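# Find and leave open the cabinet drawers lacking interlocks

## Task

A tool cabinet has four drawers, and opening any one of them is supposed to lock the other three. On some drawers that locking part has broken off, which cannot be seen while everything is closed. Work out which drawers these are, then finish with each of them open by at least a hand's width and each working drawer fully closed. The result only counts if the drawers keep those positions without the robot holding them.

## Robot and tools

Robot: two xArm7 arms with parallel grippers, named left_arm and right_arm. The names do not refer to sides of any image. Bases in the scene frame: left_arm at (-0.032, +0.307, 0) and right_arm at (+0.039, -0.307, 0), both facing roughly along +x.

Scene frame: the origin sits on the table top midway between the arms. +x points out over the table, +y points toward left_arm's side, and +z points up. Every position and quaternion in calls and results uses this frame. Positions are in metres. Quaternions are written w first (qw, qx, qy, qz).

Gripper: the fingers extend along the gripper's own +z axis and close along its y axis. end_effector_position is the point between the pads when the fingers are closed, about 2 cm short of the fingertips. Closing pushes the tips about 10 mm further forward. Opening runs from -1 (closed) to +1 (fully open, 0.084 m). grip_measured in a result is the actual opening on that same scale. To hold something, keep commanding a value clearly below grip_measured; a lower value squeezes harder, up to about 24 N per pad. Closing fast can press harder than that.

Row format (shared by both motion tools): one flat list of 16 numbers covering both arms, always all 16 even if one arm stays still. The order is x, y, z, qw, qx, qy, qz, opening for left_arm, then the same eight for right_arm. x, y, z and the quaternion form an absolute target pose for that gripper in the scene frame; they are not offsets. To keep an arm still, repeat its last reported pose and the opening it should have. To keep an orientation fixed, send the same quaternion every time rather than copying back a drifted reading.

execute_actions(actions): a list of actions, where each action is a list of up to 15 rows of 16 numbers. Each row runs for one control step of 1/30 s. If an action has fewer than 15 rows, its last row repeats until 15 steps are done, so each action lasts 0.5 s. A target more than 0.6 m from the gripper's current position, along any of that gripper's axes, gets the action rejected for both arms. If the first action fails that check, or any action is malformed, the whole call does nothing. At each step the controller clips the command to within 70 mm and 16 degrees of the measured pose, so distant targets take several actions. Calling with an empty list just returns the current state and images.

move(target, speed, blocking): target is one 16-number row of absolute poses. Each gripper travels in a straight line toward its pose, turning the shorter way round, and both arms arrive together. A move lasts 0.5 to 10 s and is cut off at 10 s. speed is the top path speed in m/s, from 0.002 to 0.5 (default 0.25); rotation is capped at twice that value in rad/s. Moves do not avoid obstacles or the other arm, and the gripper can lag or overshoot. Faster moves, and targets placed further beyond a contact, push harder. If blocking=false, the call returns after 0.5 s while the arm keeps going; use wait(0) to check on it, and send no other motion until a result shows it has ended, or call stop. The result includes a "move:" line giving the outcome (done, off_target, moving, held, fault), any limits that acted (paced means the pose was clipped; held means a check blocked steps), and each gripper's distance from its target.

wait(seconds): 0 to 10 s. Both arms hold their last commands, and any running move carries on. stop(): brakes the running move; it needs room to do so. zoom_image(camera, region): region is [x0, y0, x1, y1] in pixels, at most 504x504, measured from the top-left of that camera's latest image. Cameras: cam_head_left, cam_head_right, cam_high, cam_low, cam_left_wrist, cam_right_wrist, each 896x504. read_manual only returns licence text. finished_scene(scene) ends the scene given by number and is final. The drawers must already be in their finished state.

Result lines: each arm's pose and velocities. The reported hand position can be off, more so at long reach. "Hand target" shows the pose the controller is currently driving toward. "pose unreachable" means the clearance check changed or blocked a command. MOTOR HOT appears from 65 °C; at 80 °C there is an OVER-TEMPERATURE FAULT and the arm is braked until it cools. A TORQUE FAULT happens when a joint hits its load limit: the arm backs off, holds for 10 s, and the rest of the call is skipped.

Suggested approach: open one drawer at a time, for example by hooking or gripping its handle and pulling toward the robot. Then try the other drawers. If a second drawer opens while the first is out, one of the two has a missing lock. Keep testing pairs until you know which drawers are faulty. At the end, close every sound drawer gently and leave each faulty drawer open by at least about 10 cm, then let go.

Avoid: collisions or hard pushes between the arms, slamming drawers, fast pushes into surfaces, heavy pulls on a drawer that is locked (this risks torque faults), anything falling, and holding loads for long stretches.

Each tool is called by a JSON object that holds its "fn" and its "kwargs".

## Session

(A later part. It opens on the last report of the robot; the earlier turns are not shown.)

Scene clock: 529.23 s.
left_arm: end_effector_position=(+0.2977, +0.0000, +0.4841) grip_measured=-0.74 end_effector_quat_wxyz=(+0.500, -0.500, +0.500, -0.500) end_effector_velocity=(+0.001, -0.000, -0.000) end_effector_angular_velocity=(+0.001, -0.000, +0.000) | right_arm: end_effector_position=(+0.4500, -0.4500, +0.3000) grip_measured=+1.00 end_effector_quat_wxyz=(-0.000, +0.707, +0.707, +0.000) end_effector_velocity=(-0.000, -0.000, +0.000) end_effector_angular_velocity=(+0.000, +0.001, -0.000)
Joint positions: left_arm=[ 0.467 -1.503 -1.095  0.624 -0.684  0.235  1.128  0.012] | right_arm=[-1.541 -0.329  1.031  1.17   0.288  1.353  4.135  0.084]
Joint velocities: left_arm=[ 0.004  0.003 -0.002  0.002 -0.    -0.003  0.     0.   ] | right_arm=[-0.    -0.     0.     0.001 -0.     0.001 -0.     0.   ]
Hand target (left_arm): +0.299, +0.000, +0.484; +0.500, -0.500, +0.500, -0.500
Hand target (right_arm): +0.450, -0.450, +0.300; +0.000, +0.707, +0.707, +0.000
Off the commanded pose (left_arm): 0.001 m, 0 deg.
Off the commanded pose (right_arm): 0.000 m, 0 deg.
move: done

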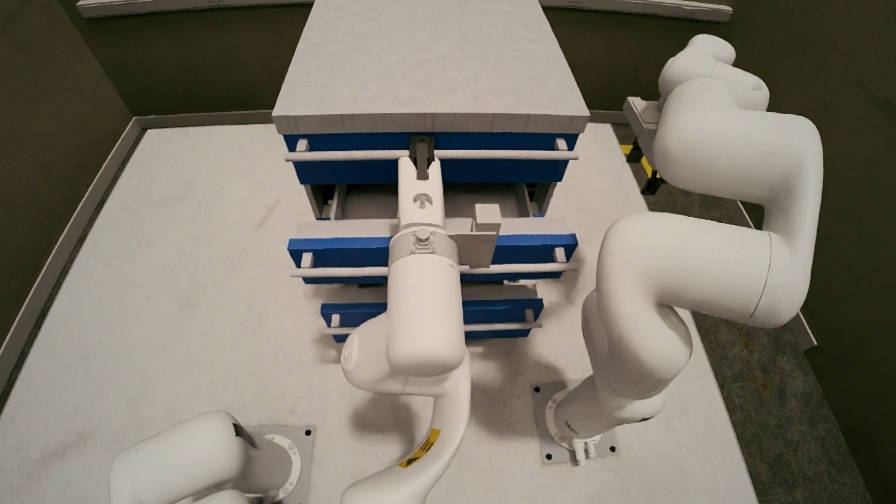

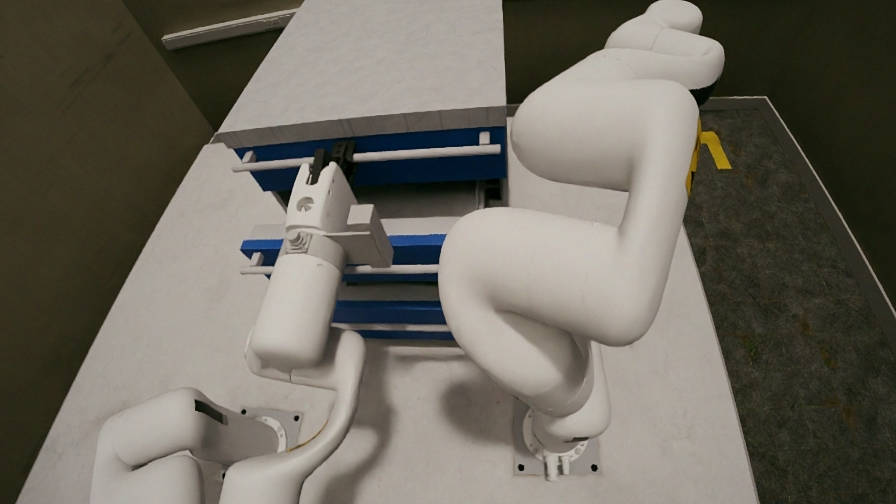

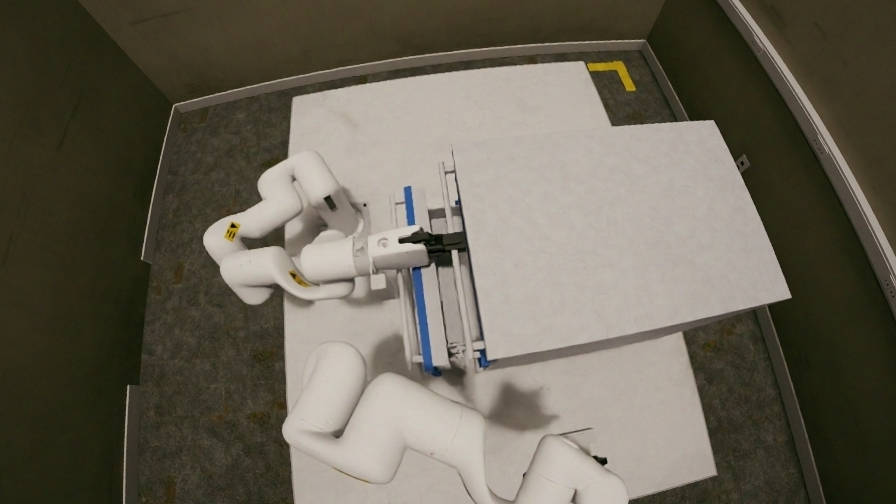

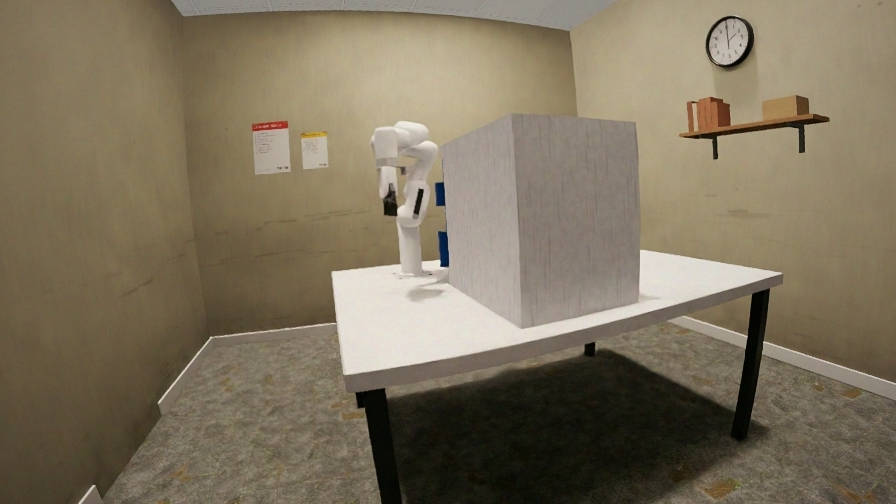

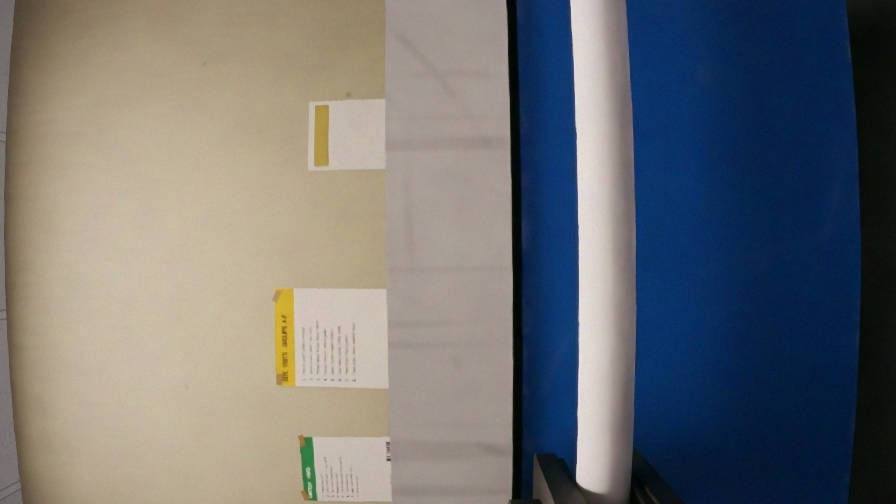

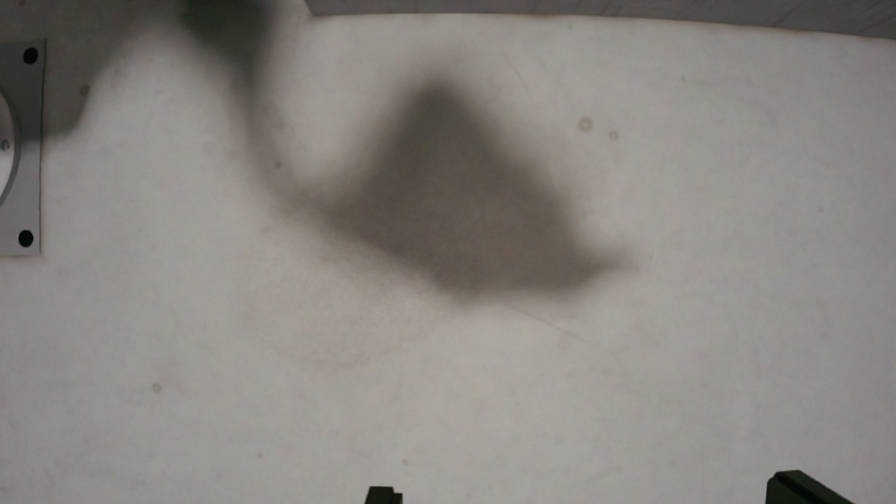

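{"fn": "execute_actions", "kwargs": {"actions": [[[0.300,0,0.484,-0.5,0.5,-0.5,0.5,-1,0.45,-0.45,0.30,0,0.707,0.707,0,1],[0.300,0,0.484,-0.5,0.5,-0.5,0.5,-1,0.45,-0.45,0.30,0,0.707,0.707,0,1],[0.300,0,0.484,-0.5,0.5,-0.5,0.5,-1,0.45,-0.45,0.30,0,0.707,0.707,0,1],[0.300,0,0.484,-0.5,0.5,-0.5,0.5,-1,0.45,-0.45,0.30,0,0.707,0.707,0,1],[0.300,0,0.484,-0.5,0.5,-0.5,0.5,-1,0.45,-0.45,0.30,0,0.707,0.707,0,1],[0.300,0,0.484,-0.5,0.5,-0.5,0.5,-1,0.45,-0.45,0.30,0,0.707,0.707,0,1],[0.300,0,0.484,-0.5,0.5,-0.5,0.5,0,0.45,-0.45,0.30,0,0.707,0.707,0,1]]]}}

{"fn": "move", "kwargs": {"target": [0.20,0,0.50,-0.5,0.5,-0.5,0.5,0,0.45,-0.45,0.30,0,0.707,0.707,0,1], "speed": 0.12}}

Scene clock: 547.07 s.
left_arm: end_effector_position=(+0.3033, +0.0028, +0.4763) grip_measured=-0.03 end_effector_quat_wxyz=(+0.500, -0.505, +0.503, -0.492) end_effector_velocity=(-0.002, -0.001, +0.006) end_effector_angular_velocity=(-0.009, -0.008, -0.006) | right_arm: end_effector_position=(+0.4500, -0.4500, +0.3000) grip_measured=+1.00 end_effector_quat_wxyz=(+0.000, +0.707, +0.707, +0.000) end_effector_velocity=(-0.000, +0.000, -0.001) end_effector_angular_velocity=(+0.001, +0.001, +0.001)
Joint positions: left_arm=[ 0.474 -1.493 -1.107  0.62  -0.685  0.238  1.13   0.043] | right_arm=[-1.541 -0.329  1.031  1.17   0.288  1.353  4.135  0.084]
Joint velocities: left_arm=[-0.    -0.002  0.011  0.007 -0.007  0.001  0.005 -0.002] | right_arm=[ 0.001 -0.     0.    -0.002  0.    -0.    -0.     0.   ]
Hand target (left_arm): +0.300, +0.000, +0.484; +0.500, -0.500, +0.500, -0.500
Hand target (right_arm): +0.450, -0.450, +0.300; -0.000, +0.707, +0.707, -0.000
Off the commanded pose (left_arm): 0.009 m, 1 deg.
Off the commanded pose (right_arm): 0.000 m, 0 deg.

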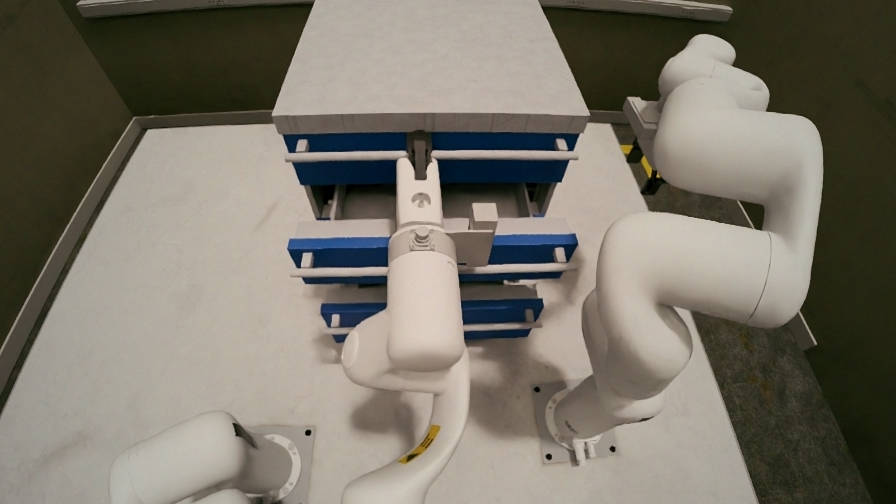

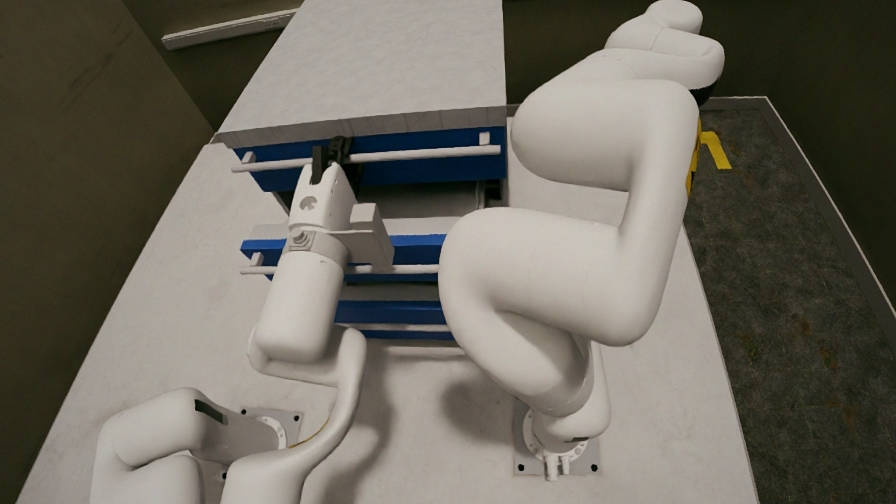

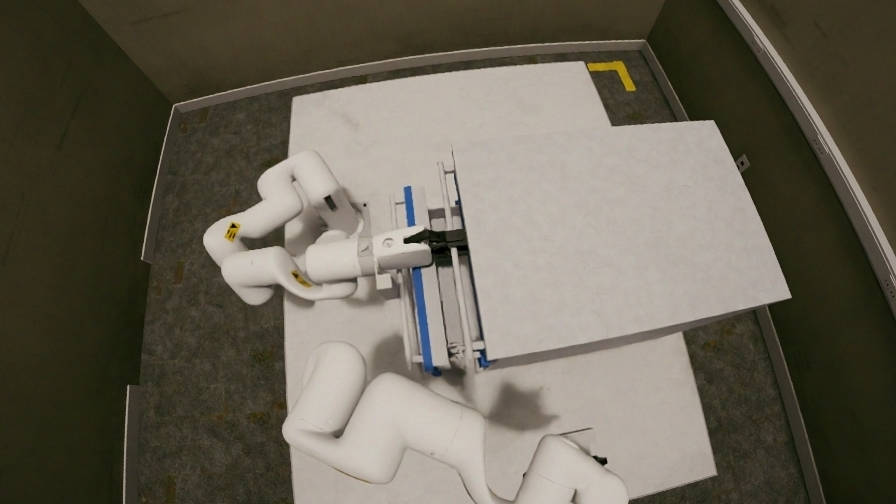

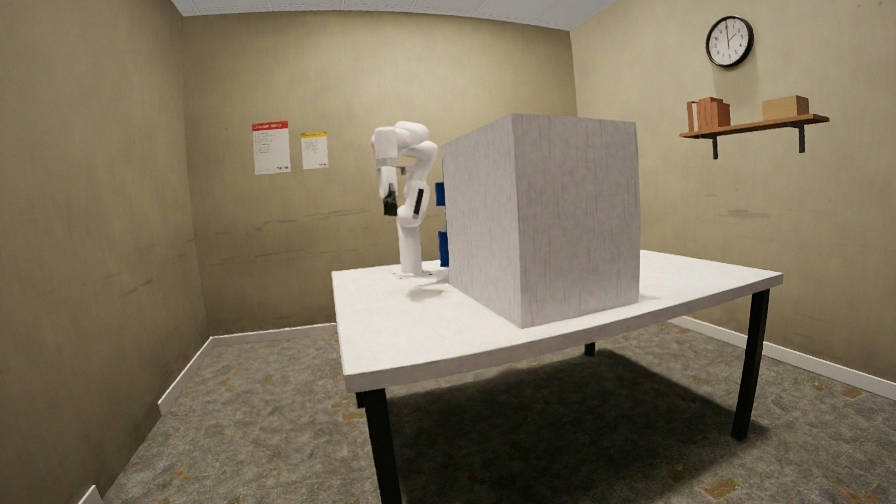

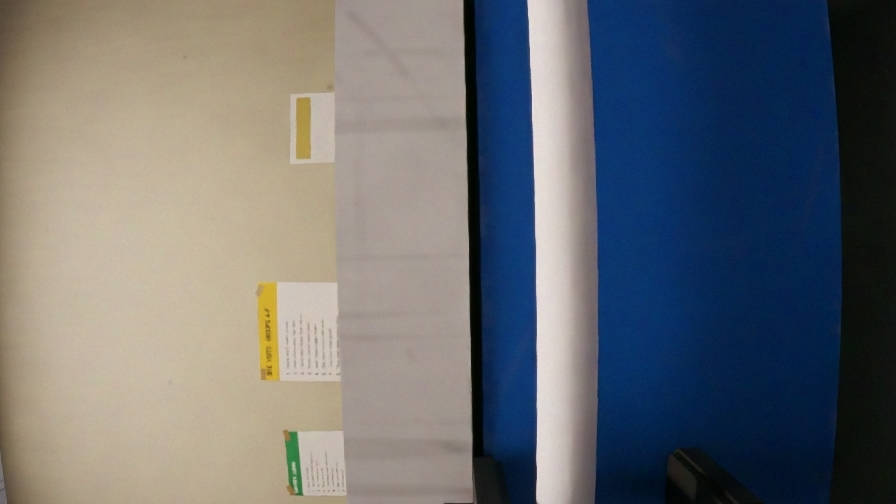

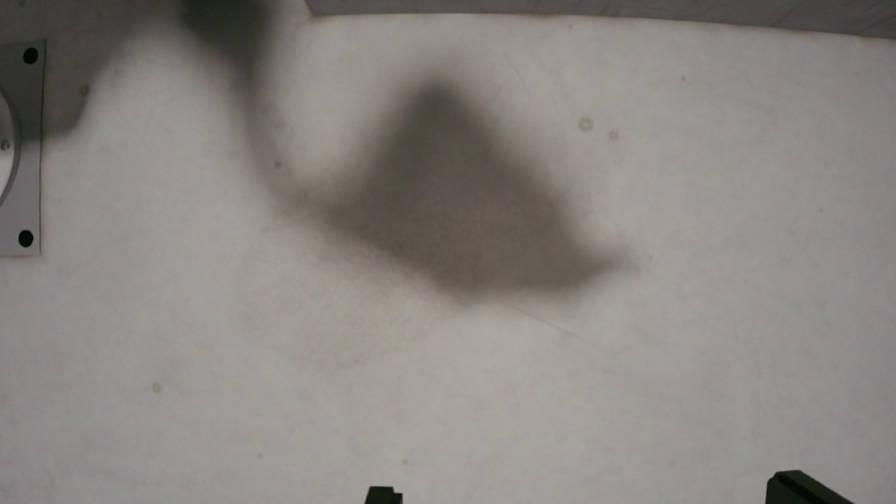

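Scene clock: 548.33 s.
left_arm: end_effector_position=(+0.2008, +0.0002, +0.4998) grip_measured=-0.01 end_effector_quat_wxyz=(+0.500, -0.500, +0.500, -0.500) end_effector_velocity=(-0.003, -0.003, +0.002) end_effector_angular_velocity=(+0.000, -0.005, -0.006) | right_arm: end_effector_position=(+0.4500, -0.4500, +0.3000) grip_measured=+1.00 end_effector_quat_wxyz=(+0.000, +0.707, +0.707, +0.000) end_effector_velocity=(-0.000, +0.001, -0.000) end_effector_angular_velocity=(+0.001, +0.002, +0.001)
Joint positions: left_arm=[ 0.271 -1.747 -0.959  0.611 -0.567  0.566  1.064  0.044] | right_arm=[-1.541 -0.329  1.031  1.17   0.288  1.353  4.135  0.084]
Joint velocities: left_arm=[-0.003 -0.002  0.002  0.005  0.001  0.    -0.    -0.   ] | right_arm=[ 0.001 -0.    -0.    -0.    -0.     0.002 -0.    -0.   ]
Hand target (left_arm): +0.200, -0.000, +0.500; +0.500, -0.500, +0.500, -0.500
Hand target (right_arm): +0.450, -0.450, +0.300; -0.000, +0.707, +0.707, -0.000
Off the commanded pose (left_arm): 0.001 m, 0 deg.
Off the commanded pose (right_arm): 0.000 m, 0 deg.
move: done

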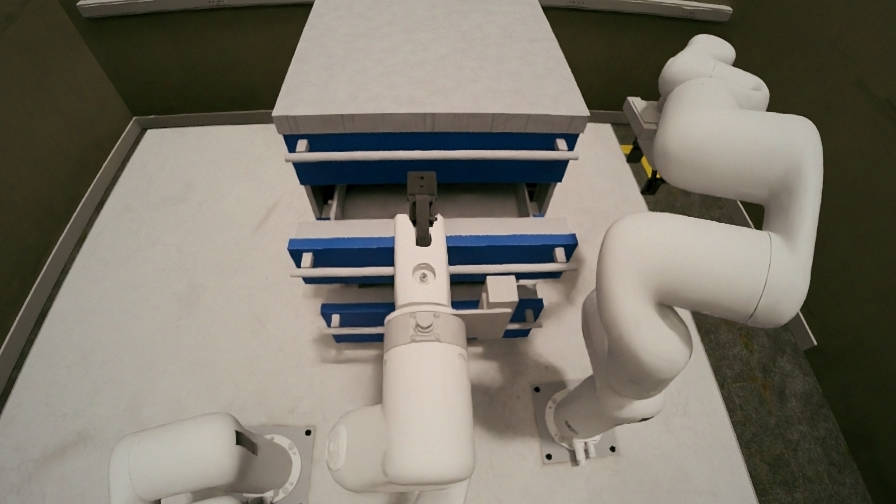

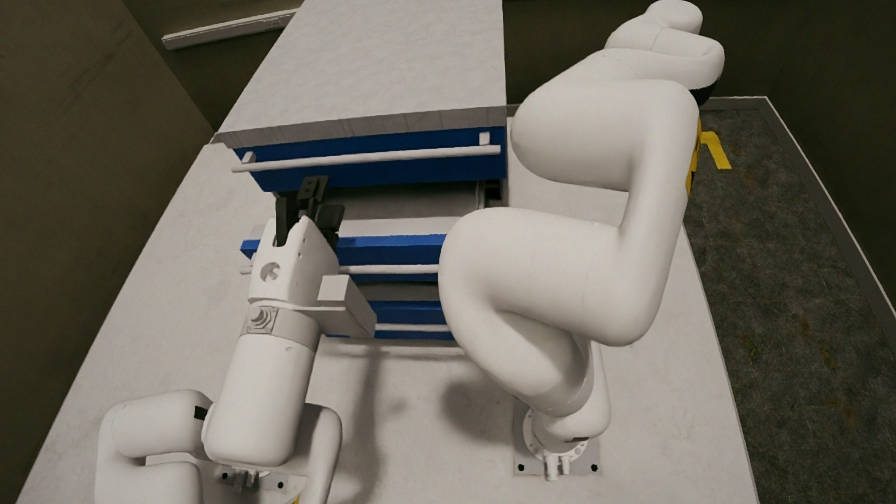

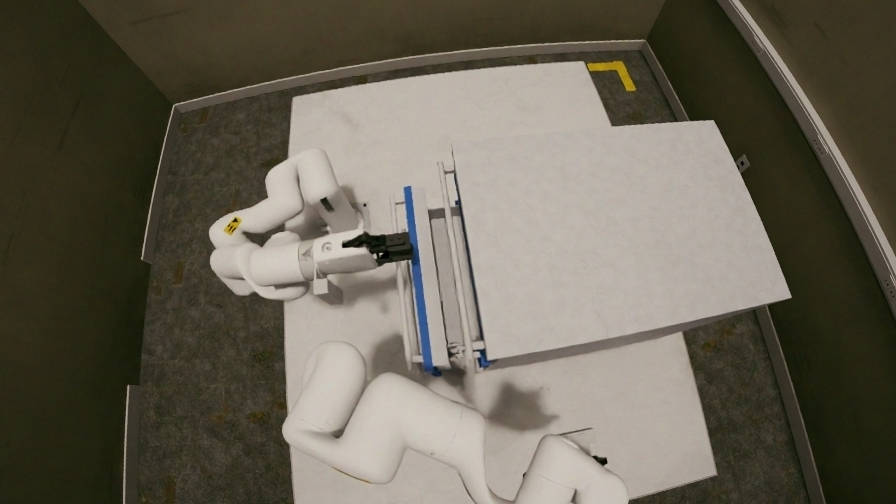

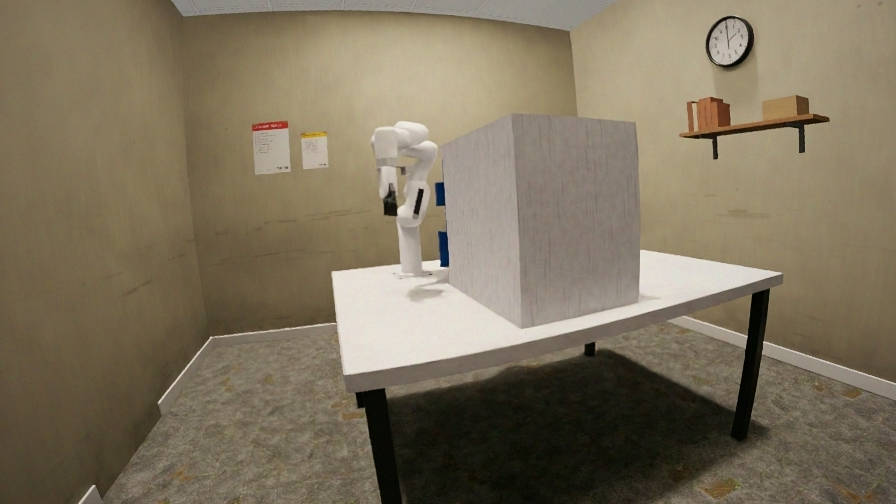

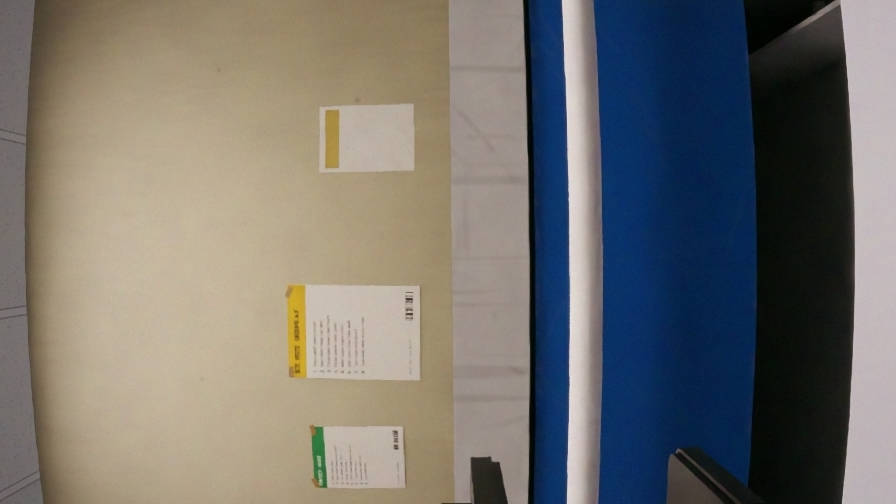

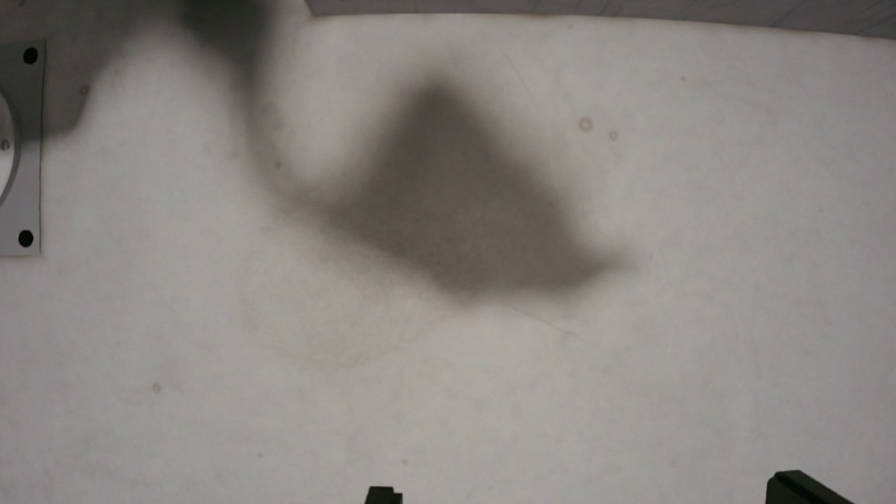

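{"fn": "zoom_image", "kwargs": {"camera": "cam_high", "region": [420, 140, 480, 200]}}

{"fn": "zoom_image", "kwargs": {"camera": "cam_high", "region": [420, 300, 510, 390]}}

Region (420, 140, 480, 200) of cam_high's 896x504 image, scaled by 8.400, with more detail than that image has.

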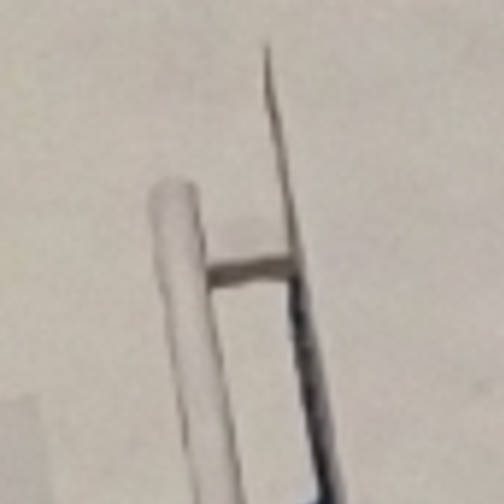

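Region (420, 300, 510, 390) of cam_high's 896x504 image, scaled by 5.600, with more detail than that image has.

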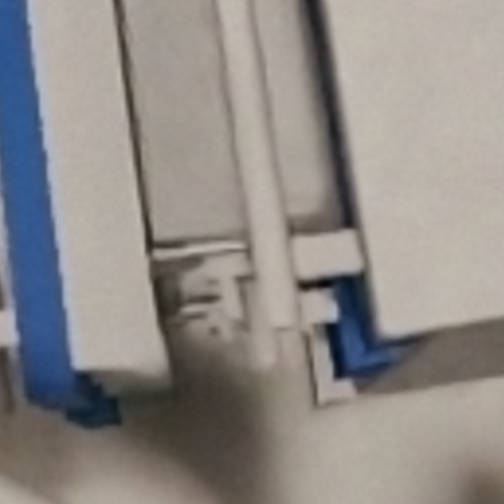

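{"fn": "move", "kwargs": {"target": [0.255,0,0.484,-0.5,0.5,-0.5,0.5,-0.45,0.45,-0.45,0.30,0,0.707,0.707,0,1], "speed": 0.12}}

{"fn": "move", "kwargs": {"target": [0.294,0,0.484,-0.5,0.5,-0.5,0.5,-0.45,0.45,-0.45,0.30,0,0.707,0.707,0,1], "speed": 0.06}}

Scene clock: 572.53 s.
left_arm: end_effector_position=(+0.2545, -0.0001, +0.4842) grip_measured=-0.47 end_effector_quat_wxyz=(+0.500, -0.500, +0.500, -0.500) end_effector_velocity=(+0.002, +0.003, -0.002) end_effector_angular_velocity=(-0.001, +0.004, +0.006) | right_arm: end_effector_position=(+0.4500, -0.4500, +0.3000) grip_measured=+1.00 end_effector_quat_wxyz=(+0.000, +0.707, +0.707, -0.000) end_effector_velocity=(-0.000, -0.000, +0.000) end_effector_angular_velocity=(-0.000, -0.000, +0.000)
Joint positions: left_arm=[ 0.364 -1.632 -1.05   0.591 -0.646  0.377  1.089  0.024] | right_arm=[-1.541 -0.329  1.031  1.17   0.288  1.353  4.135  0.084]
Joint velocities: left_arm=[ 0.002  0.002 -0.001 -0.004 -0.    -0.     0.    -0.   ] | right_arm=[-0.001 -0.     0.     0.    -0.     0.    -0.001  0.   ]
Hand target (left_arm): +0.255, +0.000, +0.484; +0.500, -0.500, +0.500, -0.500
Hand target (right_arm): +0.450, -0.450, +0.300; -0.000, +0.707, +0.707, -0.000
Off the commanded pose (left_arm): 0.001 m, 0 deg.
Off the commanded pose (right_arm): 0.000 m, 0 deg.
move: done

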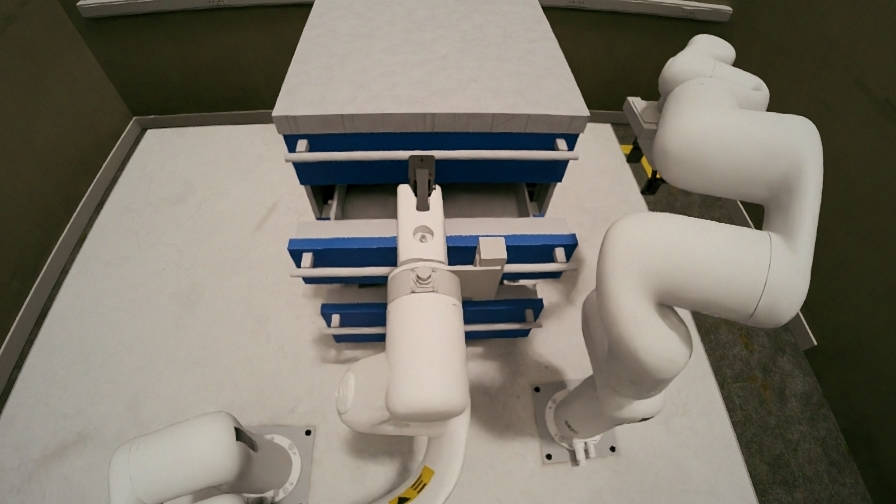

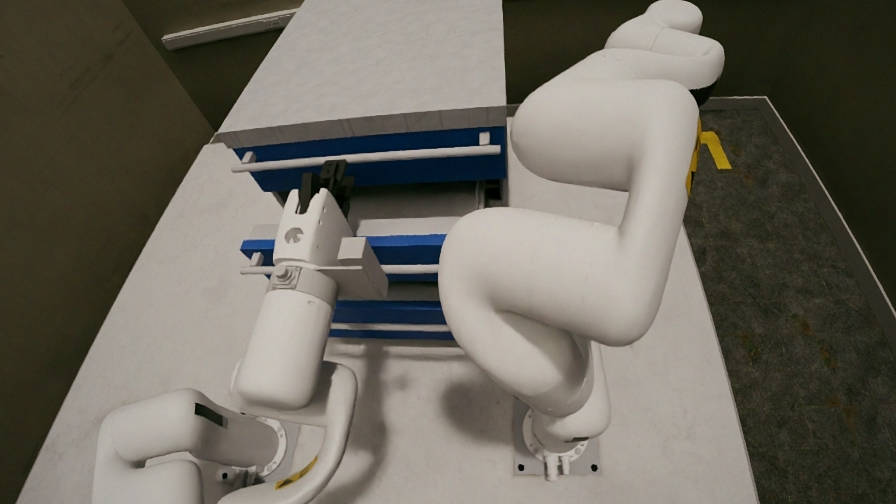

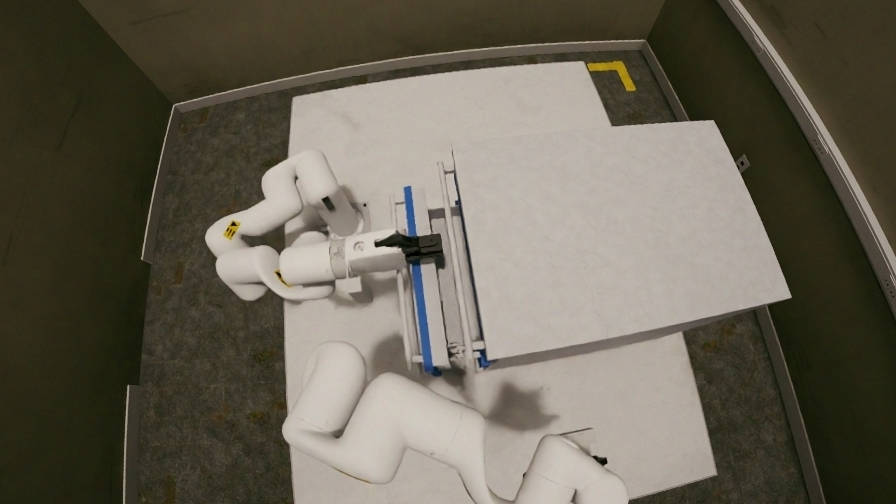

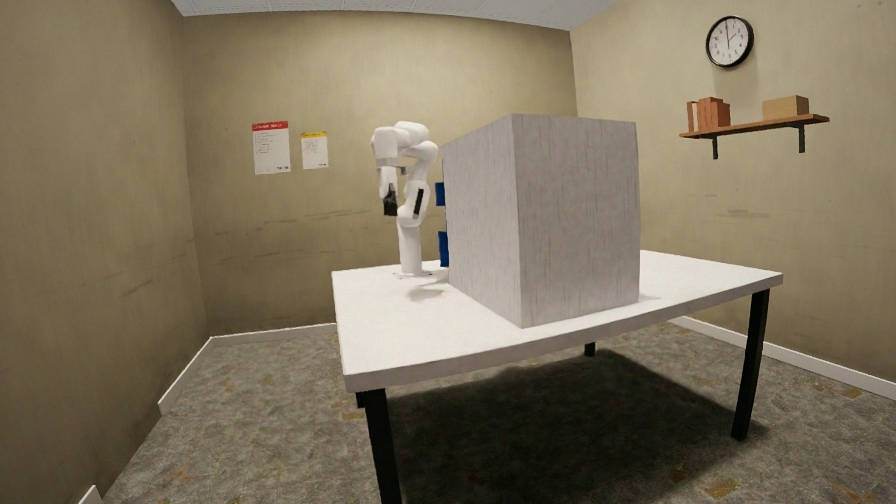

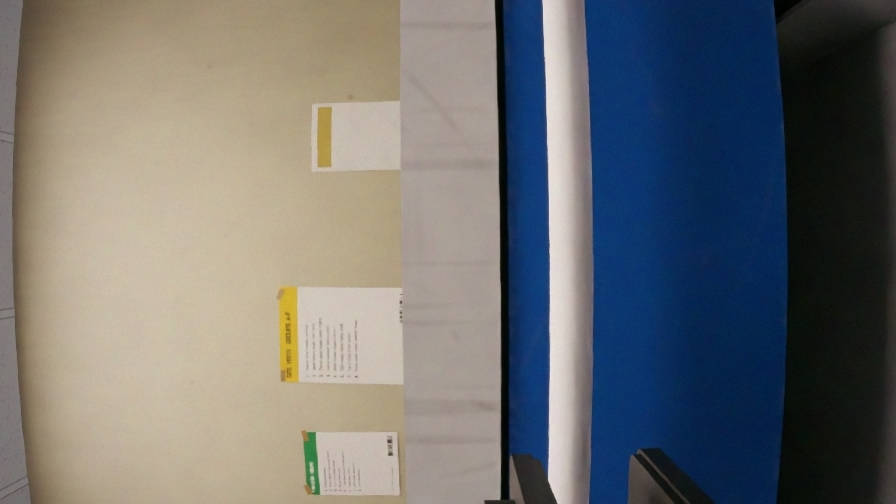

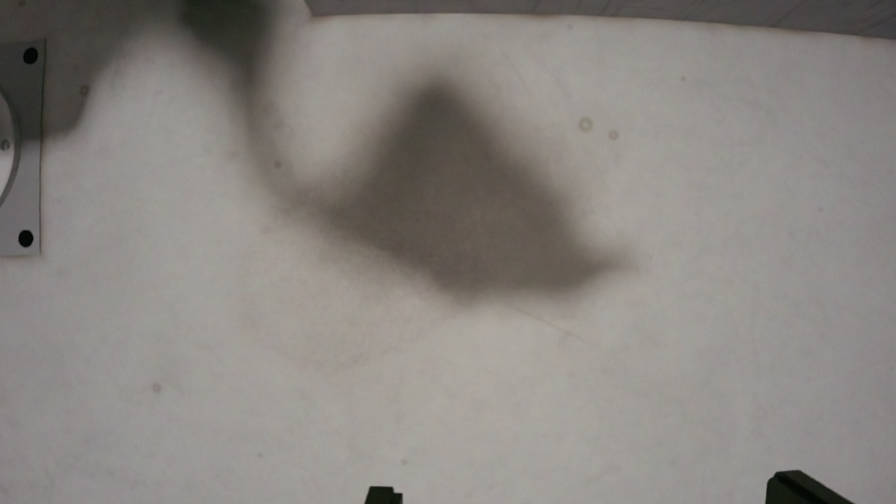

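Scene clock: 573.50 s.
left_arm: end_effector_position=(+0.2936, -0.0002, +0.4841) grip_measured=-0.47 end_effector_quat_wxyz=(+0.500, -0.500, +0.500, -0.500) end_effector_velocity=(-0.000, -0.001, +0.000) end_effector_angular_velocity=(+0.001, -0.001, -0.003) | right_arm: end_effector_position=(+0.4500, -0.4500, +0.3000) grip_measured=+1.00 end_effector_quat_wxyz=(+0.000, +0.707, +0.707, -0.000) end_effector_velocity=(-0.000, +0.000, -0.000) end_effector_angular_velocity=(+0.001, +0.002, +0.000)
Joint positions: left_arm=[ 0.457 -1.515 -1.091  0.62  -0.679  0.249  1.123  0.024] | right_arm=[-1.541 -0.329  1.031  1.17   0.288  1.353  4.135  0.084]
Joint velocities: left_arm=[-0.001  0.    -0.001  0.001 -0.    -0.002  0.001 -0.   ] | right_arm=[ 0.    -0.    -0.    -0.    -0.     0.002 -0.     0.   ]
Hand target (left_arm): +0.294, +0.000, +0.484; +0.500, -0.500, +0.500, -0.500
Hand target (right_arm): +0.450, -0.450, +0.300; +0.000, +0.707, +0.707, +0.000
Off the commanded pose (left_arm): 0.000 m, 0 deg.
Off the commanded pose (right_arm): 0.000 m, 0 deg.
move: done

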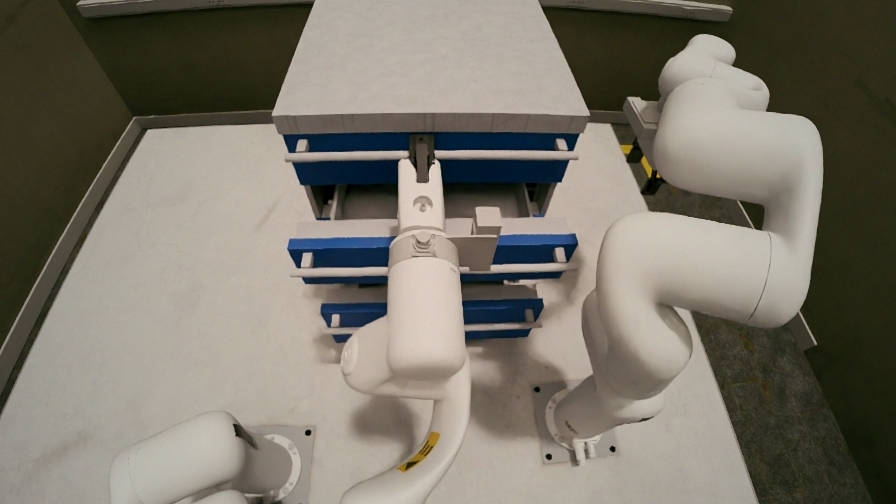

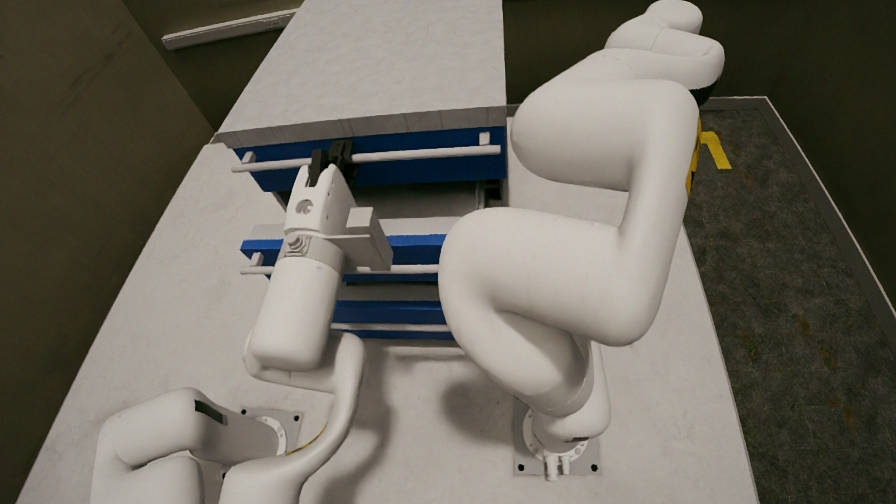

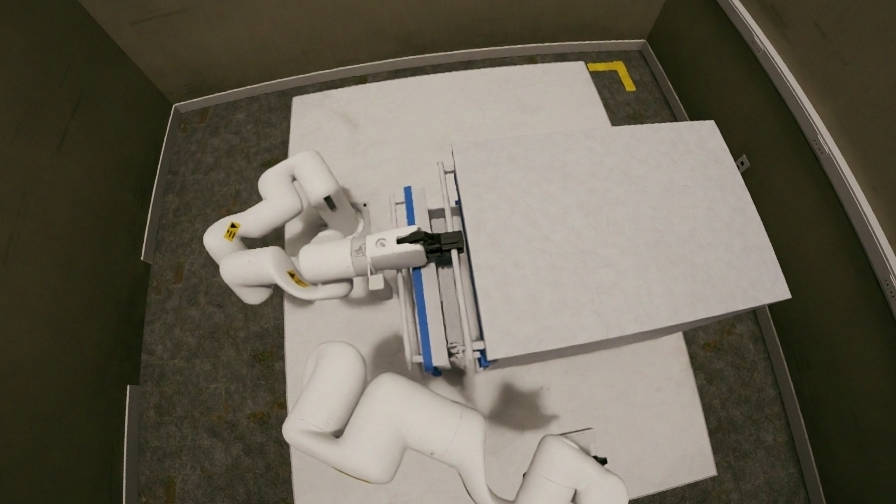

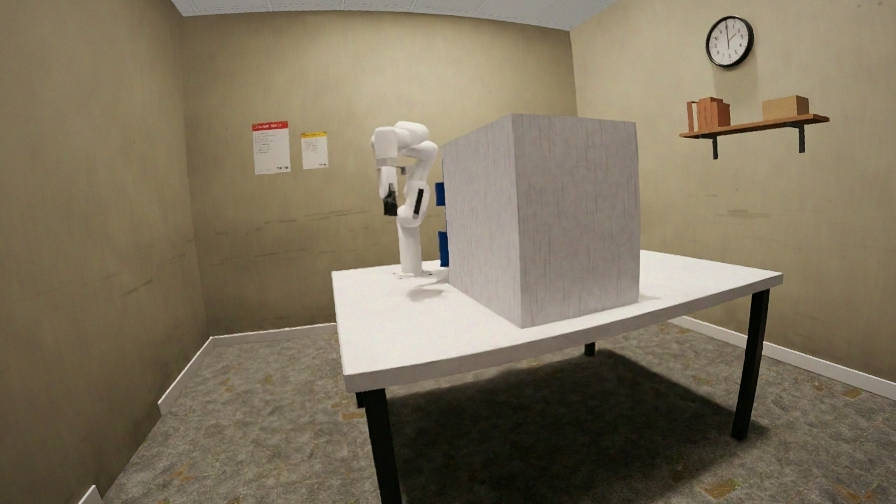

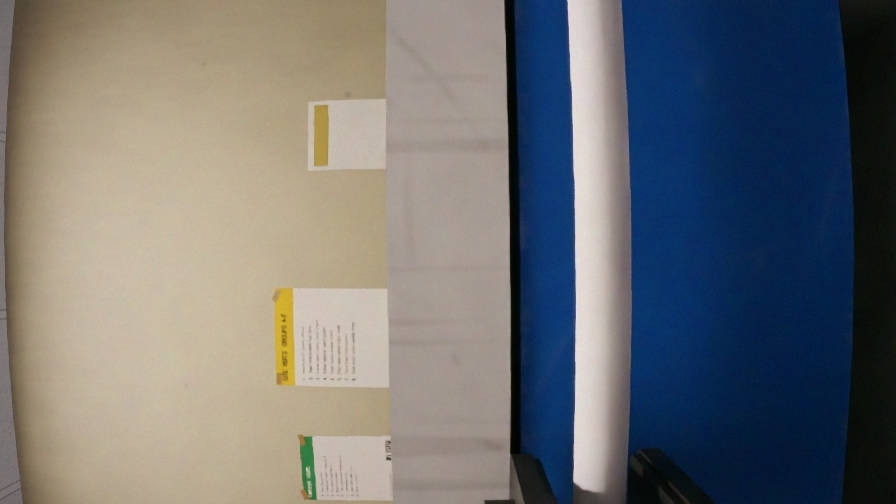

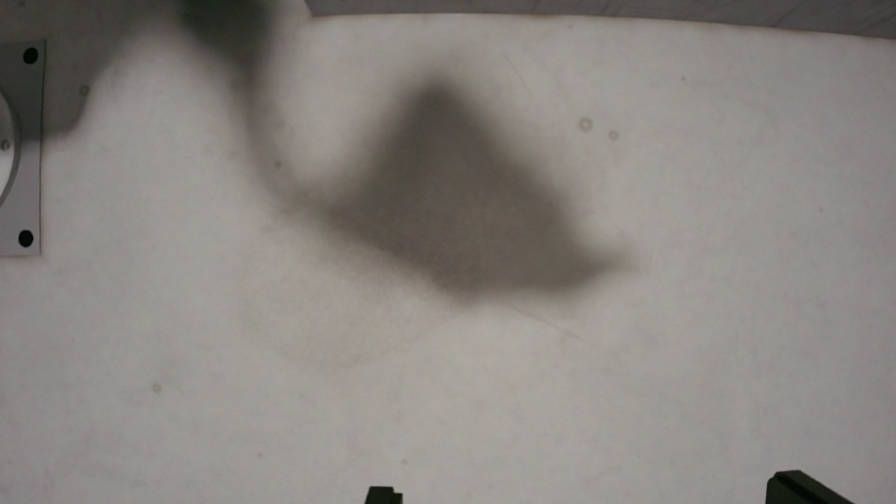

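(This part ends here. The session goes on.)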